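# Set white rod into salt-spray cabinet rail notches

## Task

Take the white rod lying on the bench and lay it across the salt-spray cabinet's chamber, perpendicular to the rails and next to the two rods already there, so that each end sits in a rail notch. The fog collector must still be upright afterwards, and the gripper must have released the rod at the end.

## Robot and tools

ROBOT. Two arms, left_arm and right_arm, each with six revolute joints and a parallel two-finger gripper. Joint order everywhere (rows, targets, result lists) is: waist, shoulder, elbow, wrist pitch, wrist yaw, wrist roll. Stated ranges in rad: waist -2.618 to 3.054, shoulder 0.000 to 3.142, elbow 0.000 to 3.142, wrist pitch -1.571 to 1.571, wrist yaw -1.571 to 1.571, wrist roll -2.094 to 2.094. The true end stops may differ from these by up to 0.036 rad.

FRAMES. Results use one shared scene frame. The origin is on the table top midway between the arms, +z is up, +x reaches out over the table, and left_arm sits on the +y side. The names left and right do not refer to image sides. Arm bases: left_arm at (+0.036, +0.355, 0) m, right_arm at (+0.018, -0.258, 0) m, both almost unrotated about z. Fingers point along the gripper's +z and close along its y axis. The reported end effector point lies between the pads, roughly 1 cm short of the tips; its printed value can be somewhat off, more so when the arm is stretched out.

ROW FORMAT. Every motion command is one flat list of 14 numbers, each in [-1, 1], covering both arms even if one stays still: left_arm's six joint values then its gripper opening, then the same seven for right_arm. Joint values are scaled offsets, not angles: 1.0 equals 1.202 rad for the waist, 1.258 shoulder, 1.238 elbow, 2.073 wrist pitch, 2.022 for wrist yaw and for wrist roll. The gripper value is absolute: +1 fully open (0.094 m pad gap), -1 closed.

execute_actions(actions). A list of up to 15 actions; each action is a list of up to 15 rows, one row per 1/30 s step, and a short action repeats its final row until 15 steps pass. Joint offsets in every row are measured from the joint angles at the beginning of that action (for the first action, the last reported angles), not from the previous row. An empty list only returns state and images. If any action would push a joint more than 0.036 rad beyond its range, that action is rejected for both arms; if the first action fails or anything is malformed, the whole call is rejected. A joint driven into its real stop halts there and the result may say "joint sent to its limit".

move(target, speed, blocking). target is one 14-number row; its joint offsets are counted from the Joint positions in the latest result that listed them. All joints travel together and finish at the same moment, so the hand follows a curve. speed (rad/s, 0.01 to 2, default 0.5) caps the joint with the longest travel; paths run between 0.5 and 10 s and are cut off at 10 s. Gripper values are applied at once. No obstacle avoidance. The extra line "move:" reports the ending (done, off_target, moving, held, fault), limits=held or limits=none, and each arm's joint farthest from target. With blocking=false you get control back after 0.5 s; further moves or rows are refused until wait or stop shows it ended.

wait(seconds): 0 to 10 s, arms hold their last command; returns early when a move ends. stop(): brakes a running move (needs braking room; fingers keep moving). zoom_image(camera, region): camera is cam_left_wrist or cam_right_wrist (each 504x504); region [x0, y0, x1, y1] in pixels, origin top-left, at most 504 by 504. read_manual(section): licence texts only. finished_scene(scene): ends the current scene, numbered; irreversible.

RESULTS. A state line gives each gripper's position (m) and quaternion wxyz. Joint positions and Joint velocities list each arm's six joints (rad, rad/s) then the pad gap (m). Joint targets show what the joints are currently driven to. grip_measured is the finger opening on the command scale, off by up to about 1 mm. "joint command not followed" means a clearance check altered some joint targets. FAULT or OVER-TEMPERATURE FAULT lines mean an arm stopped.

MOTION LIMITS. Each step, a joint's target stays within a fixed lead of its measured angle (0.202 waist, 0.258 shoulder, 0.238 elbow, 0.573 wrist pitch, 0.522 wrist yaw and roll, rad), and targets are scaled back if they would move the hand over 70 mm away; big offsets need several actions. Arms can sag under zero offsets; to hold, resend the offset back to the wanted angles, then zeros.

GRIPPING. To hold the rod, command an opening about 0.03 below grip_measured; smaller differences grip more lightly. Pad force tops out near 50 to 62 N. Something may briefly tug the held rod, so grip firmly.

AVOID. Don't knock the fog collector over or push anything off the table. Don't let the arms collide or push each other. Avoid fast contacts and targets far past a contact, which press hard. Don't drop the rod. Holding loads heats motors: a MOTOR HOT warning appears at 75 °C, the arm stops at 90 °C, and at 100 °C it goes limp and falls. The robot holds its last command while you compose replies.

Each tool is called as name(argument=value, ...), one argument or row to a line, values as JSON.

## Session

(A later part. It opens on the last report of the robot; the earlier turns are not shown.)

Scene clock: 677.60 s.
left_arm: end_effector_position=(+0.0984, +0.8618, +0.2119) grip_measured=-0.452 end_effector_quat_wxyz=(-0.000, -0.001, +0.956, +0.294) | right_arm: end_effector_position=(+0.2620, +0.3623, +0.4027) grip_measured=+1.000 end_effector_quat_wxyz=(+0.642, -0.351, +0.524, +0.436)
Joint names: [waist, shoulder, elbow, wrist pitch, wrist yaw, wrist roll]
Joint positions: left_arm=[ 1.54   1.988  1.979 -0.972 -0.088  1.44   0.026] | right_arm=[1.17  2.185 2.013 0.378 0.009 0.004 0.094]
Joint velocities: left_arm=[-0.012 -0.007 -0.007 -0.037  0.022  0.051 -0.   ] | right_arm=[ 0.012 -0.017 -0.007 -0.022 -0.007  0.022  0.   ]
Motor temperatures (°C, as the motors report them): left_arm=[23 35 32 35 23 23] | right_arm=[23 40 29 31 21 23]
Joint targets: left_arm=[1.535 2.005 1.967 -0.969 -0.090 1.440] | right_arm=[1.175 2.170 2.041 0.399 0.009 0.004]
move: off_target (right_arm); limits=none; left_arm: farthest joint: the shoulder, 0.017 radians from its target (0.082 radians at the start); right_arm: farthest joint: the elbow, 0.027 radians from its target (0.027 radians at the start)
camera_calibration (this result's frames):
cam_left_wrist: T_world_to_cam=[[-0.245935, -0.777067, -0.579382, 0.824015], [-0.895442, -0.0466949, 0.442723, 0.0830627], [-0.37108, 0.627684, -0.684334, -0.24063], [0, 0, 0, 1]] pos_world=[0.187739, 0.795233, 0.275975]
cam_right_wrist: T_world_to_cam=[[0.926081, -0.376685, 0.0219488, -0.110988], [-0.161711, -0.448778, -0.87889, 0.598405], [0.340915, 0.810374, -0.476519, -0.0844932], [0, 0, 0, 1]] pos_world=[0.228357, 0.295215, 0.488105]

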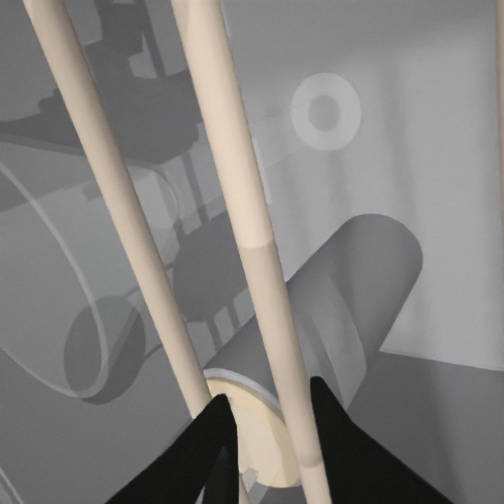

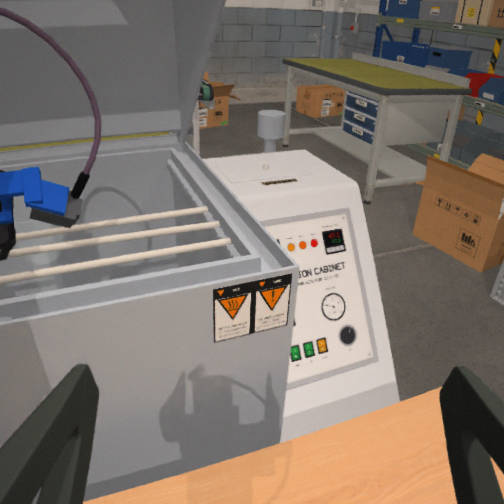

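move(
  target=[-0.004,0.0095,-0.0242,0,-0.001,0,-0.45, 0.004,-0.012,0.022,0.010,0,0,1],
  speed=0.05,
)

Scene clock: 687.47 s.
left_arm: end_effector_position=(+0.0980, +0.8595, +0.2054) grip_measured=-0.452 end_effector_quat_wxyz=(-0.001, -0.000, +0.958, +0.286) | right_arm: end_effector_position=(+0.2620, +0.3623, +0.4027) grip_measured=+1.000 end_effector_quat_wxyz=(+0.642, -0.351, +0.524, +0.436)
Joint names: [waist, shoulder, elbow, wrist pitch, wrist yaw, wrist roll]
Joint positions: left_arm=[ 1.54   1.988  1.962 -0.97  -0.088  1.44   0.026] | right_arm=[1.17  2.185 2.013 0.378 0.009 0.004 0.094]
Joint velocities: left_arm=[ 0.002  0.007 -0.012 -0.066  0.022 -0.022  0.   ] | right_arm=[-0.007  0.007 -0.012  0.022  0.037  0.007  0.   ]
Motor temperatures (°C, as the motors report them): left_arm=[23 37 32 34 23 23] | right_arm=[23 40 30 31 21 23]
Joint targets: left_arm=[1.535 2.000 1.949 -0.972 -0.090 1.440] | right_arm=[1.175 2.170 2.041 0.399 0.009 0.004]
move: off_target (right_arm); limits=none; left_arm: farthest joint: the elbow, 0.013 radians from its target (0.030 radians at the start); right_arm: farthest joint: the elbow, 0.027 radians from its target (0.027 radians at the start)
camera_calibration (this result's frames):
cam_left_wrist: T_world_to_cam=[[-0.247361, -0.786134, -0.566397, 0.823629], [-0.894336, -0.0396646, 0.445634, 0.0787572], [-0.372794, 0.616781, -0.693257, -0.232388], [0, 0, 0, 1]] pos_world=[0.187536, 0.79394, 0.270299]
cam_right_wrist: T_world_to_cam=[[0.926081, -0.376685, 0.0219488, -0.110988], [-0.161711, -0.448778, -0.87889, 0.598405], [0.340915, 0.810374, -0.476519, -0.0844932], [0, 0, 0, 1]] pos_world=[0.228357, 0.295215, 0.488105]

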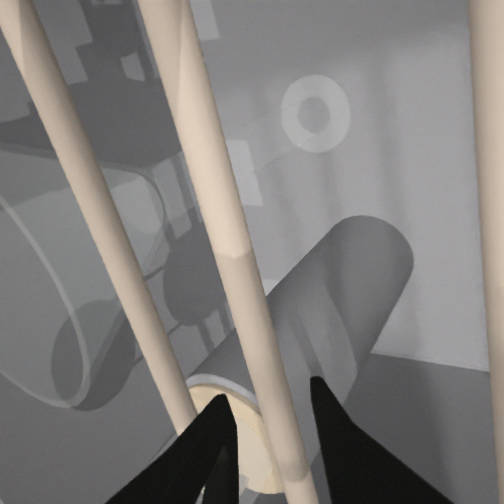

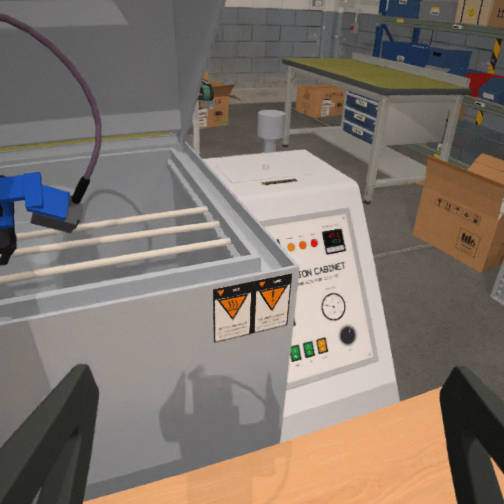

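execute_actions(
  actions=[
    [[-0.004,0.0095,-0.013,0,-0.001,0,-0.48,0.004,-0.012,0.022,0.010,0,0,1],[-0.004,0.0095,-0.015,0,-0.001,0,-0.52,0.004,-0.012,0.022,0.010,0,0,1],[-0.004,0.0095,-0.016,0,-0.001,0,-0.56,0.004,-0.012,0.022,0.010,0,0,1],[-0.004,0.0095,-0.016,0,-0.001,0,-0.60,0.004,-0.012,0.022,0.010,0,0,1],[-0.004,0.0095,-0.016,0,-0.001,0,-0.64,0.004,-0.012,0.022,0.010,0,0,1],[-0.004,0.0095,-0.016,0,-0.001,0,-0.68,0.004,-0.012,0.022,0.010,0,0,1],[-0.004,0.0095,-0.016,0,-0.001,0,-0.71,0.004,-0.012,0.022,0.010,0,0,1],[-0.004,0.0095,-0.016,0,-0.001,0,-0.74,0.004,-0.012,0.022,0.010,0,0,1],[-0.004,0.0095,-0.016,0,-0.001,0,-0.76,0.004,-0.012,0.022,0.010,0,0,1],[-0.004,0.0095,-0.016,0,-0.001,0,-0.78,0.004,-0.012,0.022,0.010,0,0,1],[-0.004,0.0095,-0.016,0,-0.001,0,-0.80,0.004,-0.012,0.022,0.010,0,0,1],[-0.004,0.0095,-0.016,0,-0.001,0,-0.82,0.004,-0.012,0.022,0.010,0,0,1],[-0.004,0.0095,-0.016,0,-0.001,0,-0.835,0.004,-0.012,0.022,0.010,0,0,1],[-0.004,0.0095,-0.016,0,-0.001,0,-0.85,0.004,-0.012,0.022,0.010,0,0,1],[-0.004,0.0095,-0.016,0,-0.001,0,-0.866,0.004,-0.012,0.022,0.010,0,0,1]],
  ],
)

wait(
  seconds=0.4,
)

zoom_image(
  camera="cam_right_wrist",
  region=[195,195,245,250],
)

Scene clock: 702.37 s.
left_arm: end_effector_position=(+0.0980, +0.8595, +0.2054) grip_measured=-0.839 end_effector_quat_wxyz=(-0.001, -0.000, +0.958, +0.286) | right_arm: end_effector_position=(+0.2620, +0.3623, +0.4027) grip_measured=+1.000 end_effector_quat_wxyz=(+0.642, -0.351, +0.524, +0.436)
Joint names: [waist, shoulder, elbow, wrist pitch, wrist yaw, wrist roll]
Joint positions: left_arm=[ 1.54   1.988  1.962 -0.97  -0.088  1.44   0.008] | right_arm=[1.17  2.185 2.013 0.378 0.009 0.004 0.094]
Joint velocities: left_arm=[-0.017  0.002 -0.007  0.007 -0.037 -0.066 -0.007] | right_arm=[ 0.002  0.007 -0.012 -0.022  0.007  0.007  0.   ]
Motor temperatures (°C, as the motors report them): left_arm=[23 38 31 34 23 23] | right_arm=[23 40 30 31 21 23]
Joint targets: left_arm=[1.535 2.000 1.942 -0.970 -0.090 1.440] | right_arm=[1.175 2.170 2.041 0.399 0.009 0.004]
camera_calibration (this result's frames):
cam_left_wrist: T_world_to_cam=[[-0.24773, -0.786056, -0.566344, 0.823587], [-0.894256, -0.0393788, 0.445821, 0.0784653], [-0.372742, 0.6169, -0.69318, -0.232511], [0, 0, 0, 1]] pos_world=[0.187529, 0.793911, 0.27028]
cam_right_wrist: T_world_to_cam=[[0.926081, -0.376685, 0.0219488, -0.110988], [-0.161711, -0.448778, -0.87889, 0.598405], [0.340915, 0.810374, -0.476519, -0.0844932], [0, 0, 0, 1]] pos_world=[0.228357, 0.295215, 0.488105]

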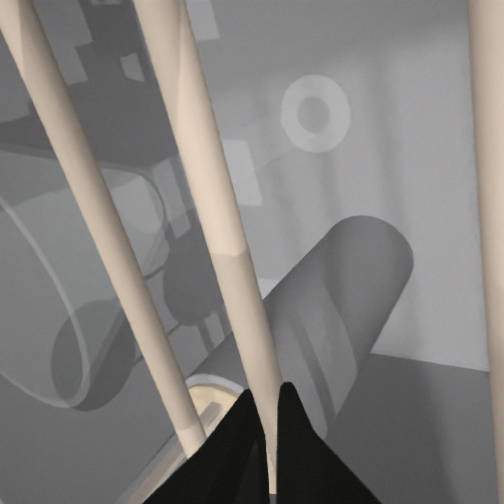

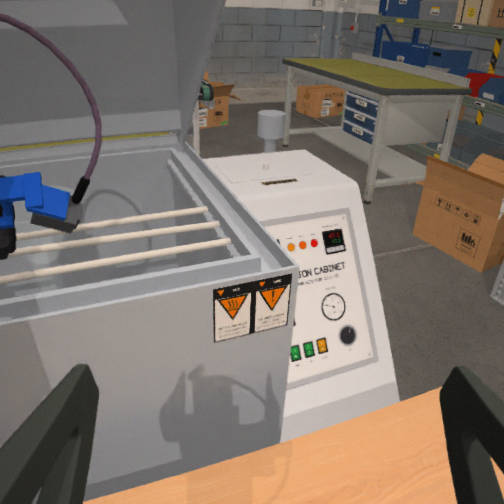

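Scene clock: 702.77 s.
left_arm: end_effector_position=(+0.0980, +0.8595, +0.2054) grip_measured=-0.840 end_effector_quat_wxyz=(-0.001, -0.000, +0.958, +0.286) | right_arm: end_effector_position=(+0.2620, +0.3623, +0.4027) grip_measured=+1.000 end_effector_quat_wxyz=(+0.642, -0.351, +0.524, +0.436)
Joint names: [waist, shoulder, elbow, wrist pitch, wrist yaw, wrist roll]
Joint positions: left_arm=[ 1.54   1.988  1.962 -0.97  -0.088  1.44   0.008] | right_arm=[1.17  2.185 2.013 0.378 0.009 0.004 0.094]
Joint velocities: left_arm=[-0.002  0.022  0.017 -0.022  0.066  0.066 -0.001] | right_arm=[-0.007 -0.022  0.002  0.007 -0.007  0.051  0.   ]
Motor temperatures (°C, as the motors report them): left_arm=[23 38 31 34 23 23] | right_arm=[23 40 30 31 21 23]
Joint targets: left_arm=[1.535 2.000 1.942 -0.970 -0.090 1.440] | right_arm=[1.175 2.170 2.041 0.399 0.009 0.004]
wait: 0.40 s; at rest by 0.17 s
camera_calibration (this result's frames):
cam_left_wrist: T_world_to_cam=[[-0.24773, -0.786056, -0.566344, 0.823587], [-0.894256, -0.0393788, 0.445821, 0.0784653], [-0.372742, 0.6169, -0.69318, -0.232511], [0, 0, 0, 1]] pos_world=[0.187529, 0.793911, 0.27028]
cam_right_wrist: T_world_to_cam=[[0.926081, -0.376685, 0.0219488, -0.110988], [-0.161711, -0.448778, -0.87889, 0.598405], [0.340915, 0.810374, -0.476519, -0.0844932], [0, 0, 0, 1]] pos_world=[0.228357, 0.295215, 0.488105]

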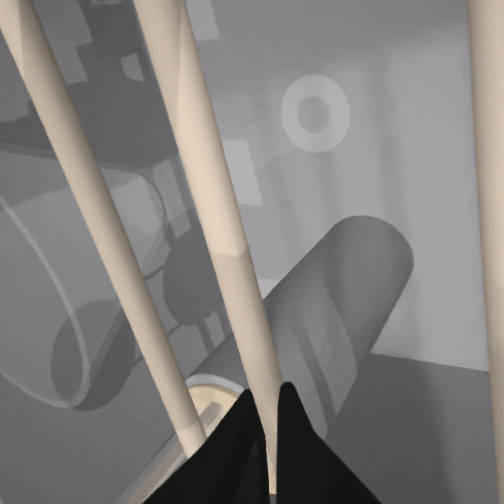

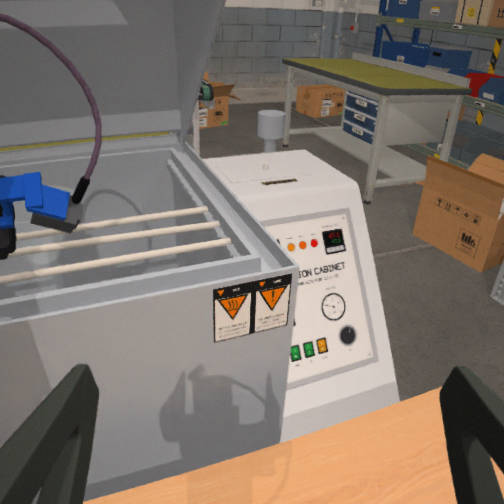

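Region (195, 195, 245, 250) of cam_right_wrist's 504x504 image, scaled by 9.164, with more detail than that image has; it fills the left 458 columns of this view, and the rest is white.

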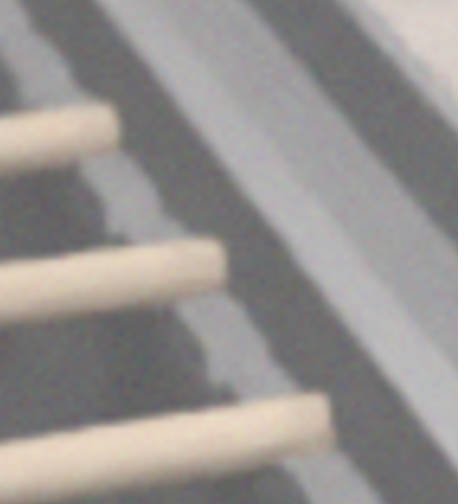

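move(
  target=[-0.004,0.007,0.0501,-0.0186,-0.001,0,-0.866, 0.004,-0.012,0.022,0.010,0,0,1],
  speed=0.05,
)

Scene clock: 716.67 s.
left_arm: end_effector_position=(+0.0979, +0.8595, +0.2153) grip_measured=-0.840 end_effector_quat_wxyz=(-0.001, -0.000, +0.957, +0.291) | right_arm: end_effector_position=(+0.2620, +0.3623, +0.4027) grip_measured=+1.000 end_effector_quat_wxyz=(+0.642, -0.351, +0.524, +0.436)
Joint names: [waist, shoulder, elbow, wrist pitch, wrist yaw, wrist roll]
Joint positions: left_arm=[ 1.54   1.988  1.997 -0.996 -0.089  1.441  0.008] | right_arm=[1.17  2.185 2.013 0.378 0.009 0.004 0.094]
Joint velocities: left_arm=[-0.002  0.007  0.002 -0.066  0.007  0.051 -0.001] | right_arm=[ 0.002  0.012 -0.012  0.037 -0.037 -0.081  0.   ]
Motor temperatures (°C, as the motors report them): left_arm=[23 39 31 33 23 23] | right_arm=[23 40 30 31 21 23]
Joint targets: left_arm=[1.535 1.997 2.024 -1.008 -0.090 1.441] | right_arm=[1.175 2.170 2.041 0.399 0.009 0.004]
move: off_target (left_arm, right_arm); limits=none; left_arm: farthest joint: the elbow, 0.027 radians from its target (0.062 radians at the start); right_arm: farthest joint: the elbow, 0.027 radians from its target (0.027 radians at the start)
camera_calibration (this result's frames):
cam_left_wrist: T_world_to_cam=[[-0.247287, -0.780653, -0.57396, 0.826094], [-0.894536, -0.0437071, 0.444853, 0.0778705], [-0.372362, 0.623435, -0.687514, -0.232541], [0, 0, 0, 1]] pos_world=[0.187351, 0.793271, 0.279629]
cam_right_wrist: T_world_to_cam=[[0.926081, -0.376685, 0.0219488, -0.110988], [-0.161711, -0.448778, -0.87889, 0.598405], [0.340915, 0.810374, -0.476519, -0.0844932], [0, 0, 0, 1]] pos_world=[0.228357, 0.295215, 0.488105]

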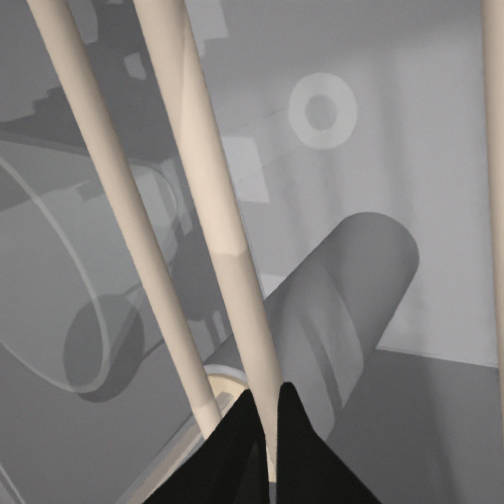

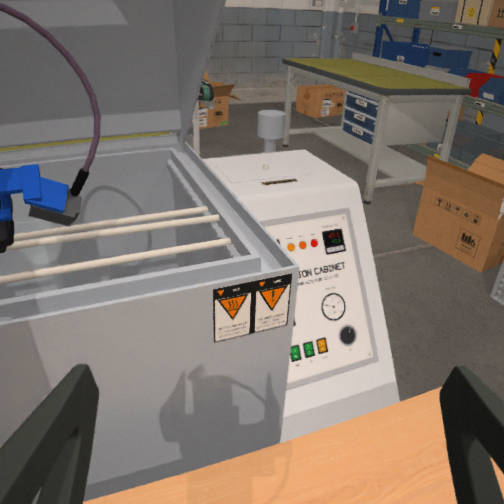

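move(
  target=[-0.004,0.007,0.0218,-0.0198,-0.001,-0.0173,-0.866, 0.004,-0.012,0.022,0.010,0,0,1],
  speed=0.04,
)

zoom_image(
  camera="cam_right_wrist",
  region=[195,195,245,250],
)

Scene clock: 723.13 s.
left_arm: end_effector_position=(+0.0969, +0.8536, +0.2115) grip_measured=-0.840 end_effector_quat_wxyz=(-0.000, -0.010, +0.961, +0.277) | right_arm: end_effector_position=(+0.2620, +0.3623, +0.4027) grip_measured=+1.000 end_effector_quat_wxyz=(+0.642, -0.351, +0.524, +0.436)
Joint names: [waist, shoulder, elbow, wrist pitch, wrist yaw, wrist roll]
Joint positions: left_arm=[ 1.54   1.988  1.997 -1.024 -0.089  1.419  0.008] | right_arm=[1.17  2.185 2.013 0.378 0.009 0.004 0.094]
Joint velocities: left_arm=[ 0.027 -0.017 -0.022  0.037  0.022 -0.007 -0.002] | right_arm=[ 0.002  0.002 -0.002  0.066 -0.037  0.007  0.   ]
Motor temperatures (°C, as the motors report them): left_arm=[23 39 32 33 23 23] | right_arm=[23 41 30 31 21 23]
Joint targets: left_arm=[1.535 1.997 2.024 -1.037 -0.091 1.406] | right_arm=[1.175 2.170 2.041 0.399 0.009 0.004]
move: off_target (left_arm, right_arm); limits=none; left_arm: farthest joint: the elbow, 0.027 radians from its target (0.027 radians at the start); right_arm: farthest joint: the elbow, 0.027 radians from its target (0.027 radians at the start)
camera_calibration (this result's frames):
cam_left_wrist: T_world_to_cam=[[-0.228323, -0.800953, -0.553483, 0.830222], [-0.897046, -0.0478787, 0.439336, 0.0834515], [-0.378387, 0.59681, -0.707559, -0.204283], [0, 0, 0, 1]] pos_world=[0.187121, 0.790882, 0.278308]
cam_right_wrist: T_world_to_cam=[[0.926081, -0.376685, 0.0219488, -0.110988], [-0.161711, -0.448778, -0.87889, 0.598405], [0.340915, 0.810374, -0.476519, -0.0844932], [0, 0, 0, 1]] pos_world=[0.228357, 0.295215, 0.488105]

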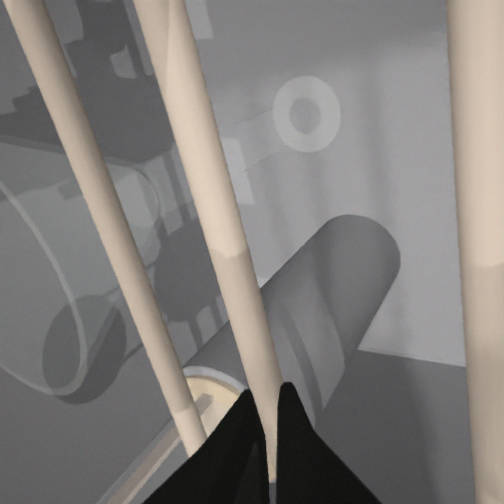

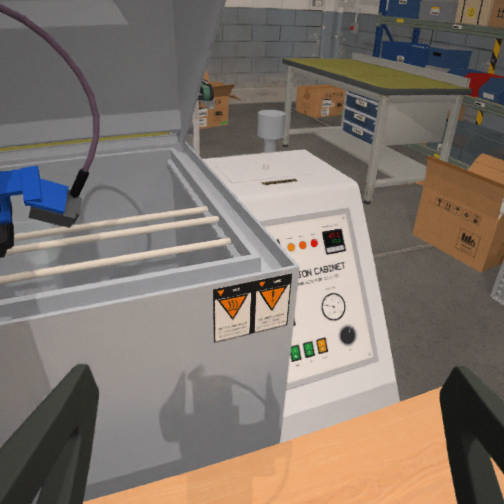

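Region (195, 195, 245, 250) of cam_right_wrist's 504x504 image, scaled by 9.164, with more detail than that image has; it fills the left 458 columns of this view, and the rest is white.

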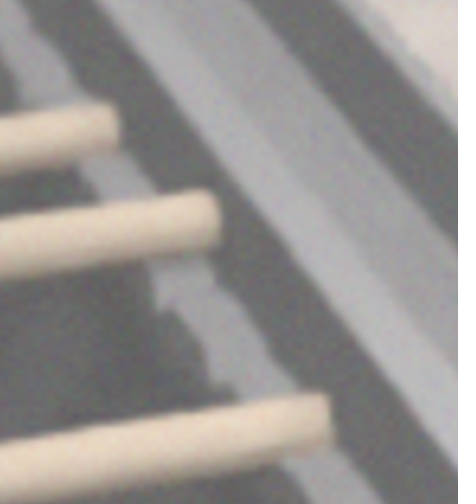

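move(
  target=[-0.004,0.007,-0.0323,0.0157,-0.001,-0.004,-0.866, 0.004,-0.012,0.022,0.010,0,0,1],
  speed=0.04,
)

zoom_image(
  camera="cam_right_wrist",
  region=[195,195,245,250],
)

Scene clock: 737.63 s.
left_arm: end_effector_position=(+0.0968, +0.8527, +0.2041) grip_measured=-0.840 end_effector_quat_wxyz=(-0.001, -0.010, +0.962, +0.272) | right_arm: end_effector_position=(+0.2620, +0.3623, +0.4027) grip_measured=+1.000 end_effector_quat_wxyz=(+0.642, -0.351, +0.524, +0.436)
Joint names: [waist, shoulder, elbow, wrist pitch, wrist yaw, wrist roll]
Joint positions: left_arm=[ 1.54   1.988  1.973 -1.011 -0.089  1.418  0.008] | right_arm=[1.17  2.185 2.013 0.378 0.009 0.004 0.094]
Joint velocities: left_arm=[-0.007 -0.007  0.007 -0.081 -0.037  0.007 -0.   ] | right_arm=[ 0.007 -0.002 -0.002 -0.037 -0.037 -0.066  0.   ]
Motor temperatures (°C, as the motors report them): left_arm=[23 39 33 33 23 23] | right_arm=[23 41 30 31 21 23]
Joint targets: left_arm=[1.535 1.997 1.957 -0.992 -0.090 1.411] | right_arm=[1.175 2.170 2.041 0.399 0.009 0.004]
move: off_target (right_arm); limits=none; left_arm: farthest joint: the wrist pitch, 0.020 radians from its target (0.033 radians at the start); right_arm: farthest joint: the elbow, 0.027 radians from its target (0.027 radians at the start)
camera_calibration (this result's frames):
cam_left_wrist: T_world_to_cam=[[-0.228896, -0.807024, -0.544352, 0.828745], [-0.896363, -0.0433588, 0.441195, 0.0822436], [-0.379658, 0.588924, -0.713462, -0.201004], [0, 0, 0, 1]] pos_world=[0.187103, 0.79076, 0.271434]
cam_right_wrist: T_world_to_cam=[[0.926081, -0.376685, 0.0219488, -0.110988], [-0.161711, -0.448778, -0.87889, 0.598405], [0.340915, 0.810374, -0.476519, -0.0844932], [0, 0, 0, 1]] pos_world=[0.228357, 0.295215, 0.488105]

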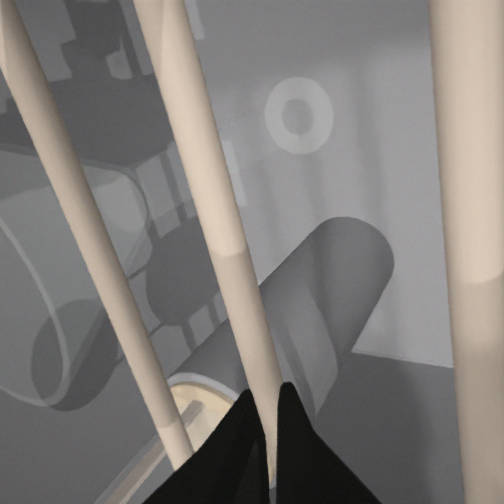

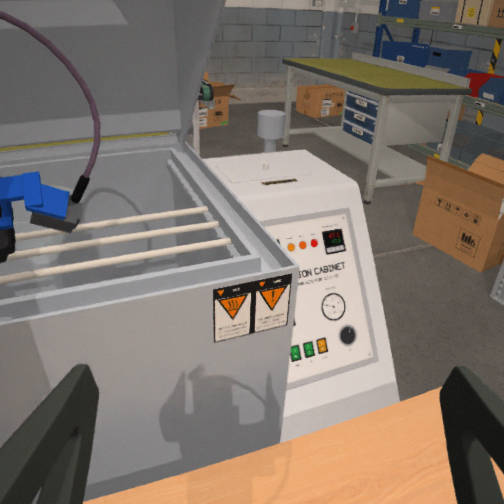

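Region (195, 195, 245, 250) of cam_right_wrist's 504x504 image, scaled by 9.164, with more detail than that image has; it fills the left 458 columns of this view, and the rest is white.

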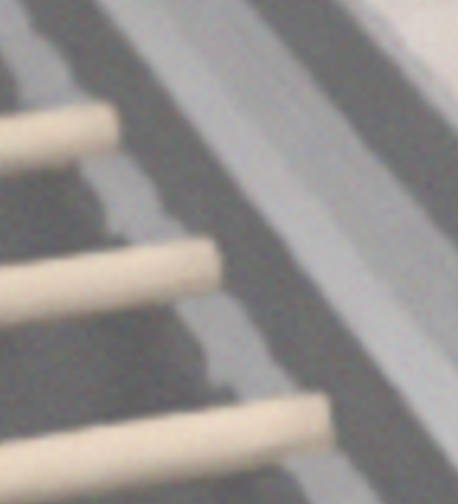

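execute_actions(
  actions=[],
)

Scene clock: 752.80 s.
left_arm: end_effector_position=(+0.0968, +0.8527, +0.2041) grip_measured=-0.840 end_effector_quat_wxyz=(-0.001, -0.010, +0.962, +0.272) | right_arm: end_effector_position=(+0.2620, +0.3623, +0.4027) grip_measured=+1.000 end_effector_quat_wxyz=(+0.642, -0.351, +0.524, +0.436)
Joint names: [waist, shoulder, elbow, wrist pitch, wrist yaw, wrist roll]
Joint positions: left_arm=[ 1.54   1.988  1.973 -1.011 -0.089  1.418  0.008] | right_arm=[1.17  2.185 2.013 0.378 0.009 0.004 0.094]
Joint velocities: left_arm=[-0.002 -0.012 -0.007 -0.037 -0.051  0.022 -0.   ] | right_arm=[ 0.007 -0.007 -0.007 -0.022 -0.037  0.022  0.   ]
Motor temperatures (°C, as the motors report them): left_arm=[23 40 32 33 23 23] | right_arm=[23 41 30 31 21 23]
Joint targets: left_arm=[1.535 1.997 1.957 -0.992 -0.090 1.411] | right_arm=[1.175 2.170 2.041 0.399 0.009 0.004]
camera_calibration (this result's frames):
cam_left_wrist: T_world_to_cam=[[-0.228896, -0.807024, -0.544352, 0.828745], [-0.896363, -0.0433588, 0.441195, 0.0822436], [-0.379658, 0.588924, -0.713462, -0.201004], [0, 0, 0, 1]] pos_world=[0.187103, 0.79076, 0.271434]
cam_right_wrist: T_world_to_cam=[[0.926081, -0.376685, 0.0219488, -0.110988], [-0.161711, -0.448778, -0.87889, 0.598405], [0.340915, 0.810374, -0.476519, -0.0844932], [0, 0, 0, 1]] pos_world=[0.228357, 0.295215, 0.488105]

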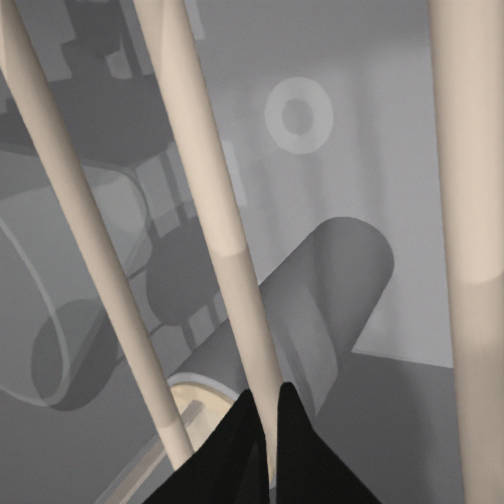

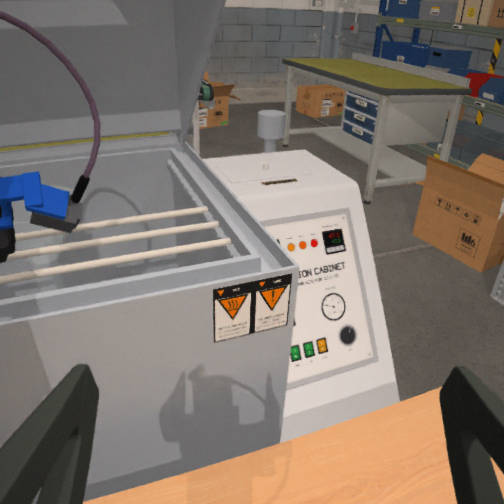

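execute_actions(
  actions=[
    [[-0.004,0.007,-0.016,0.010,0,-0.003,-0.866,0.004,-0.012,0.022,0.010,0,0,1],[-0.004,0.007,-0.018,0.011,0,-0.003,-0.866,0.004,-0.012,0.022,0.010,0,0,1],[-0.004,0.007,-0.019,0.012,0,-0.003,-0.866,0.004,-0.012,0.022,0.010,0,0,1],[-0.004,0.007,-0.019,0.012,0,-0.003,-0.866,0.004,-0.012,0.022,0.010,0,0,1],[-0.004,0.007,-0.019,0.012,0,-0.003,-0.85,0.004,-0.012,0.022,0.010,0,0,1],[-0.004,0.007,-0.018,0.012,0,-0.003,-0.835,0.004,-0.012,0.022,0.010,0,0,1],[-0.004,0.007,-0.016,0.011,0,-0.003,-0.82,0.004,-0.012,0.022,0.010,0,0,1],[-0.004,0.007,-0.014,0.010,0,-0.003,-0.80,0.004,-0.012,0.022,0.010,0,0,1],[-0.004,0.007,-0.013,0.009,0,-0.003,-0.77,0.004,-0.012,0.022,0.010,0,0,1],[-0.004,0.007,-0.012,0.009,0,-0.003,-0.72,0.004,-0.012,0.022,0.010,0,0,1],[-0.004,0.007,-0.012,0.009,0,-0.003,-0.66,0.004,-0.012,0.022,0.010,0,0,1],[-0.004,0.007,-0.012,0.009,0,-0.003,-0.60,0.004,-0.012,0.022,0.010,0,0,1],[-0.004,0.007,-0.012,0.009,0,-0.003,-0.54,0.004,-0.012,0.022,0.010,0,0,1],[-0.004,0.007,-0.012,0.009,0,-0.003,-0.48,0.004,-0.012,0.022,0.010,0,0,1],[-0.004,0.007,-0.012,0.009,0,-0.003,-0.45,0.004,-0.012,0.022,0.010,0,0,1]],
  ],
)

Scene clock: 763.03 s.
left_arm: end_effector_position=(+0.0972, +0.8549, +0.2049) grip_measured=-0.471 end_effector_quat_wxyz=(-0.000, -0.010, +0.961, +0.277) | right_arm: end_effector_position=(+0.2620, +0.3623, +0.4027) grip_measured=+1.000 end_effector_quat_wxyz=(+0.642, -0.351, +0.524, +0.436)
Joint names: [waist, shoulder, elbow, wrist pitch, wrist yaw, wrist roll]
Joint positions: left_arm=[ 1.54   1.988  1.971 -0.999 -0.089  1.418  0.025] | right_arm=[1.17  2.185 2.013 0.378 0.009 0.004 0.094]
Joint velocities: left_arm=[ 0.002 -0.012 -0.027 -0.007  0.051  0.037  0.038] | right_arm=[-0.007 -0.002 -0.012  0.051 -0.007  0.022  0.   ]
Motor temperatures (°C, as the motors report them): left_arm=[23 40 31 33 23 23] | right_arm=[23 41 30 31 21 23]
Joint targets: left_arm=[1.535 1.997 1.958 -0.992 -0.088 1.412] | right_arm=[1.175 2.170 2.041 0.399 0.009 0.004]
camera_calibration (this result's frames):
cam_left_wrist: T_world_to_cam=[[-0.228018, -0.801442, -0.5529, 0.828012], [-0.897068, -0.0478383, 0.439296, 0.0865666], [-0.37852, 0.596156, -0.70804, -0.208989], [0, 0, 0, 1]] pos_world=[0.187351, 0.792334, 0.271807]
cam_right_wrist: T_world_to_cam=[[0.926081, -0.376685, 0.0219488, -0.110988], [-0.161711, -0.448778, -0.87889, 0.598405], [0.340915, 0.810374, -0.476519, -0.0844932], [0, 0, 0, 1]] pos_world=[0.228357, 0.295215, 0.488105]

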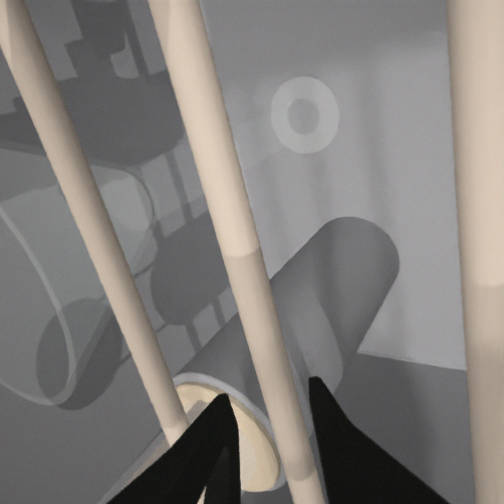

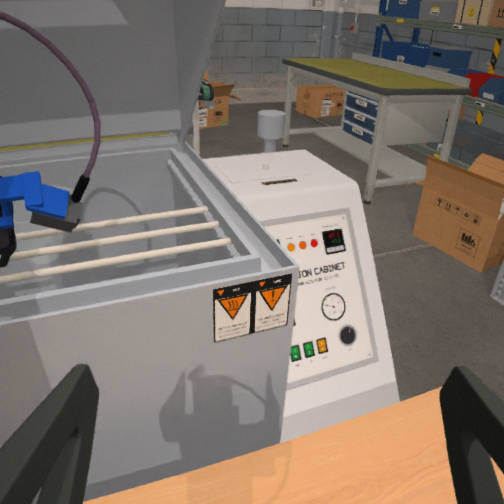

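Retreat along the finger axis.

execute_actions(
  actions=[
    [[-0.004,0.002,0.000,0.006,0,-0.003,-0.45,0.004,-0.012,0.022,0.010,0,0,1],[-0.004,-0.004,0.008,0.002,0,-0.003,-0.45,0.004,-0.012,0.022,0.010,0,0,1],[-0.004,-0.010,0.014,-0.003,0,-0.003,-0.45,0.004,-0.012,0.022,0.010,0,0,1],[-0.004,-0.016,0.019,-0.008,0,-0.003,-0.45,0.004,-0.012,0.022,0.010,0,0,1],[-0.004,-0.022,0.023,-0.013,0,-0.003,-0.45,0.004,-0.012,0.022,0.010,0,0,1],[-0.004,-0.028,0.027,-0.018,0,-0.003,-0.45,0.004,-0.012,0.022,0.010,0,0,1],[-0.004,-0.034,0.031,-0.023,0,-0.003,-0.45,0.004,-0.012,0.022,0.010,0,0,1],[-0.004,-0.040,0.035,-0.028,0,-0.003,-0.45,0.004,-0.012,0.022,0.010,0,0,1],[-0.004,-0.046,0.039,-0.033,0,-0.003,-0.45,0.004,-0.012,0.022,0.010,0,0,1],[-0.004,-0.052,0.043,-0.038,0,-0.003,-0.45,0.004,-0.012,0.022,0.010,0,0,1],[-0.004,-0.057,0.046,-0.043,0,-0.003,-0.45,0.004,-0.012,0.022,0.010,0,0,1],[-0.004,-0.062,0.049,-0.048,0,-0.003,-0.45,0.004,-0.012,0.022,0.010,0,0,1],[-0.004,-0.066,0.052,-0.052,0,-0.003,-0.45,0.004,-0.012,0.022,0.010,0,0,1],[-0.004,-0.069,0.054,-0.055,0,-0.003,-0.45,0.004,-0.012,0.022,0.010,0,0,1],[-0.004,-0.070,0.055,-0.056,0,-0.003,-0.45,0.004,-0.012,0.022,0.010,0,0,1]],
  ],
)

wait(
  seconds=0.5,
)

Scene clock: 771.37 s.
left_arm: end_effector_position=(+0.0951, +0.8417, +0.2361) grip_measured=-0.452 end_effector_quat_wxyz=(+0.002, -0.011, +0.957, +0.289) | right_arm: end_effector_position=(+0.2620, +0.3623, +0.4027) grip_measured=+1.000 end_effector_quat_wxyz=(+0.642, -0.351, +0.524, +0.436)
Joint names: [waist, shoulder, elbow, wrist pitch, wrist yaw, wrist roll]
Joint positions: left_arm=[ 1.54   1.936  2.011 -1.065 -0.089  1.418  0.026] | right_arm=[1.17  2.185 2.013 0.378 0.009 0.004 0.094]
Joint velocities: left_arm=[-0.002 -0.266  0.134 -0.168  0.007 -0.11  -0.   ] | right_arm=[-0.007  0.002 -0.007  0.007 -0.037 -0.037  0.   ]
Motor temperatures (°C, as the motors report them): left_arm=[23 40 31 33 23 23] | right_arm=[23 41 30 31 21 23]
Joint targets: left_arm=[1.535 1.900 2.039 -1.115 -0.089 1.412] | right_arm=[1.175 2.170 2.041 0.399 0.009 0.004]
camera_calibration (this result's frames):
cam_left_wrist: T_world_to_cam=[[-0.225713, -0.786784, -0.574478, 0.826698], [-0.898853, -0.0591958, 0.434233, 0.0812762], [-0.375654, 0.614383, -0.693842, -0.19874], [0, 0, 0, 1]] pos_world=[0.184994, 0.777346, 0.301732]
cam_right_wrist: T_world_to_cam=[[0.926081, -0.376685, 0.0219488, -0.110988], [-0.161711, -0.448778, -0.87889, 0.598405], [0.340915, 0.810374, -0.476519, -0.0844932], [0, 0, 0, 1]] pos_world=[0.228357, 0.295215, 0.488105]

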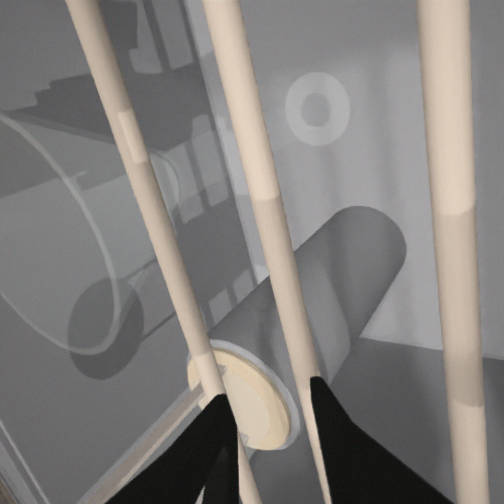

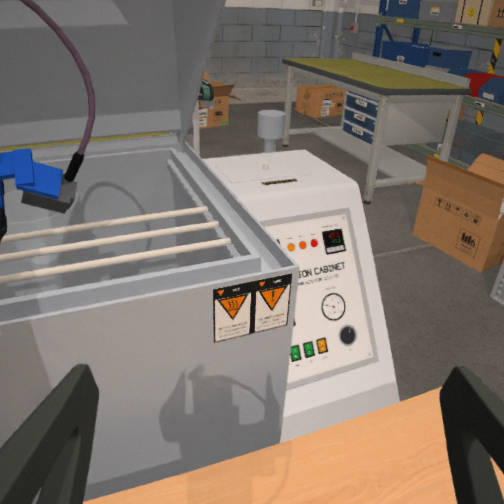

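Scene clock: 771.87 s.
left_arm: end_effector_position=(+0.0940, +0.8349, +0.2488) grip_measured=-0.452 end_effector_quat_wxyz=(+0.003, -0.011, +0.956, +0.294) | right_arm: end_effector_position=(+0.2620, +0.3623, +0.4027) grip_measured=+1.000 end_effector_quat_wxyz=(+0.642, -0.351, +0.524, +0.436)
Joint names: [waist, shoulder, elbow, wrist pitch, wrist yaw, wrist roll]
Joint positions: left_arm=[ 1.54   1.912  2.024 -1.091 -0.089  1.418  0.026] | right_arm=[1.17  2.185 2.013 0.378 0.009 0.004 0.094]
Joint velocities: left_arm=[-0.027 -0.007 -0.002 -0.081 -0.037  0.007 -0.   ] | right_arm=[-0.007 -0.007  0.002  0.037 -0.007 -0.022  0.   ]
Motor temperatures (°C, as the motors report them): left_arm=[23 40 31 33 23 23] | right_arm=[23 41 30 31 21 23]
Joint targets: left_arm=[1.535 1.900 2.038 -1.115 -0.089 1.412] | right_arm=[1.175 2.170 2.041 0.399 0.009 0.004]
wait: 0.50 s; no rest
camera_calibration (this result's frames):
cam_left_wrist: T_world_to_cam=[[-0.224718, -0.780457, -0.583429, 0.825254], [-0.899598, -0.0639293, 0.432015, 0.0789987], [-0.374467, 0.621933, -0.687731, -0.194138], [0, 0, 0, 1]] pos_world=[0.183818, 0.769866, 0.313833]
cam_right_wrist: T_world_to_cam=[[0.926081, -0.376685, 0.0219488, -0.110988], [-0.161711, -0.448778, -0.87889, 0.598405], [0.340915, 0.810374, -0.476519, -0.0844932], [0, 0, 0, 1]] pos_world=[0.228357, 0.295215, 0.488105]

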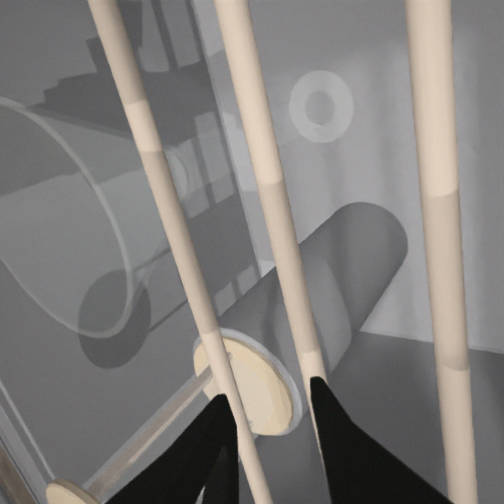

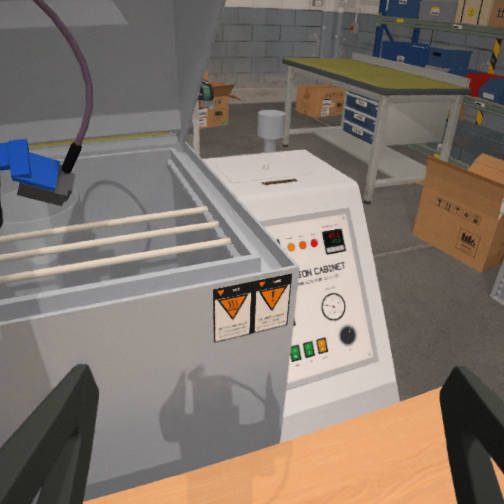

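move(
  target=[0.183,-0.575,-0.326,0.087,0.044,-0.70,-0.45,0.004,-0.012,0.022,0.010,0,0,1],
  speed=0.7,
)

zoom_image(
  camera="cam_left_wrist",
  region=[75,285,145,415],
)

zoom_image(
  camera="cam_right_wrist",
  region=[180,185,260,265],
)

Scene clock: 780.87 s.
left_arm: end_effector_position=(+0.0136, +0.6983, +0.4049) grip_measured=-0.452 end_effector_quat_wxyz=(-0.348, +0.621, -0.591, -0.379) | right_arm: end_effector_position=(+0.2620, +0.3623, +0.4027) grip_measured=+1.000 end_effector_quat_wxyz=(+0.642, -0.351, +0.524, +0.436)
Joint names: [waist, shoulder, elbow, wrist pitch, wrist yaw, wrist roll]
Joint positions: left_arm=[ 1.752  1.21   1.638 -0.918 -0.011  0.013  0.026] | right_arm=[1.17  2.185 2.013 0.378 0.009 0.004 0.094]
Joint velocities: left_arm=[ 0.007 -0.012 -0.017 -0.007 -0.081  0.022  0.   ] | right_arm=[ 0.002 -0.017  0.007  0.007 -0.007 -0.037  0.   ]
Motor temperatures (°C, as the motors report them): left_arm=[23 40 32 33 23 23] | right_arm=[23 41 30 31 21 23]
Joint targets: left_arm=[1.760 1.188 1.620 -0.911 0.001 0.003] | right_arm=[1.175 2.170 2.041 0.399 0.009 0.004]
move: off_target (left_arm, right_arm); limits=none; left_arm: farthest joint: the shoulder, 0.021 radians from its target (0.723 radians at the start); right_arm: farthest joint: the elbow, 0.027 radians from its target (0.027 radians at the start)
camera_calibration (this result's frames):
cam_left_wrist: T_world_to_cam=[[0.966937, -0.02113, -0.25414, 0.111908], [-0.175222, -0.779113, -0.601898, 0.838683], [-0.185286, 0.626528, -0.757055, -0.00969284], [0, 0, 0, 1]] pos_world=[0.0369524, 0.661866, 0.525903]
cam_right_wrist: T_world_to_cam=[[0.926081, -0.376685, 0.0219488, -0.110988], [-0.161711, -0.448778, -0.87889, 0.598405], [0.340915, 0.810374, -0.476519, -0.0844932], [0, 0, 0, 1]] pos_world=[0.228357, 0.295215, 0.488105]

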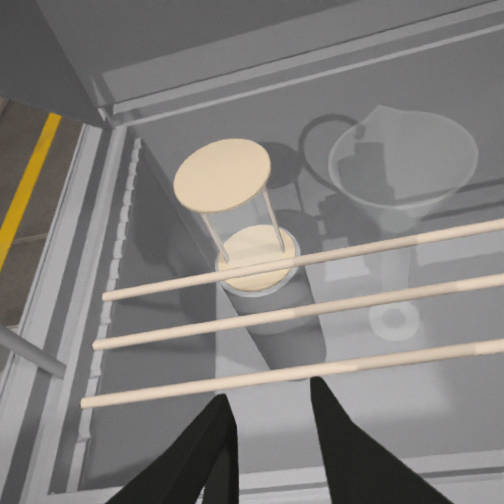

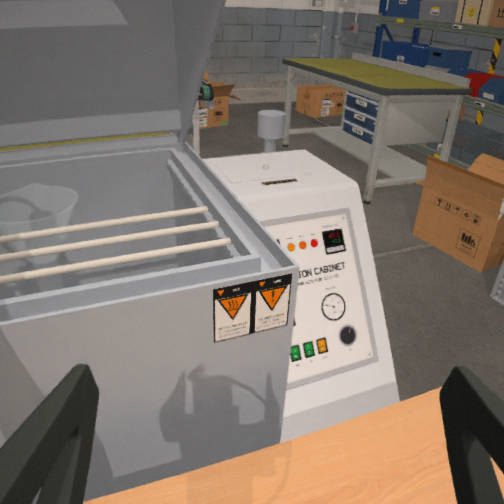

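Region (75, 285, 145, 415) of cam_left_wrist's 504x504 image, scaled by 3.877, with more detail than that image has; it fills the left 271 columns of this view, and the rest is white.

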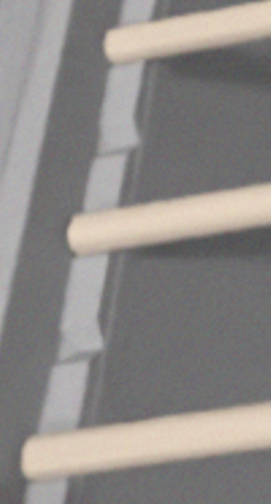

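Region (180, 185, 260, 265) of cam_right_wrist's 504x504 image, scaled by 6.300, with more detail than that image has.

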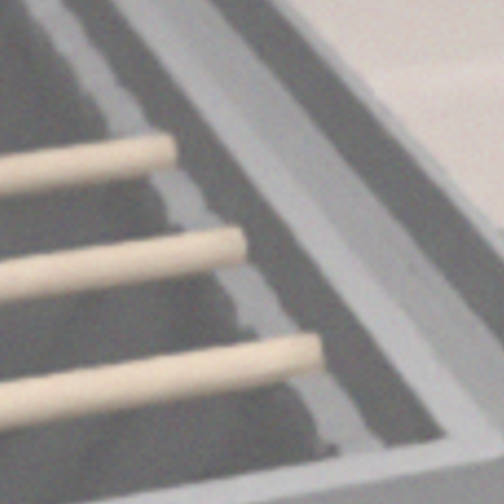

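finished_scene(
  scene=2,
)

The scene is finished: the task was done.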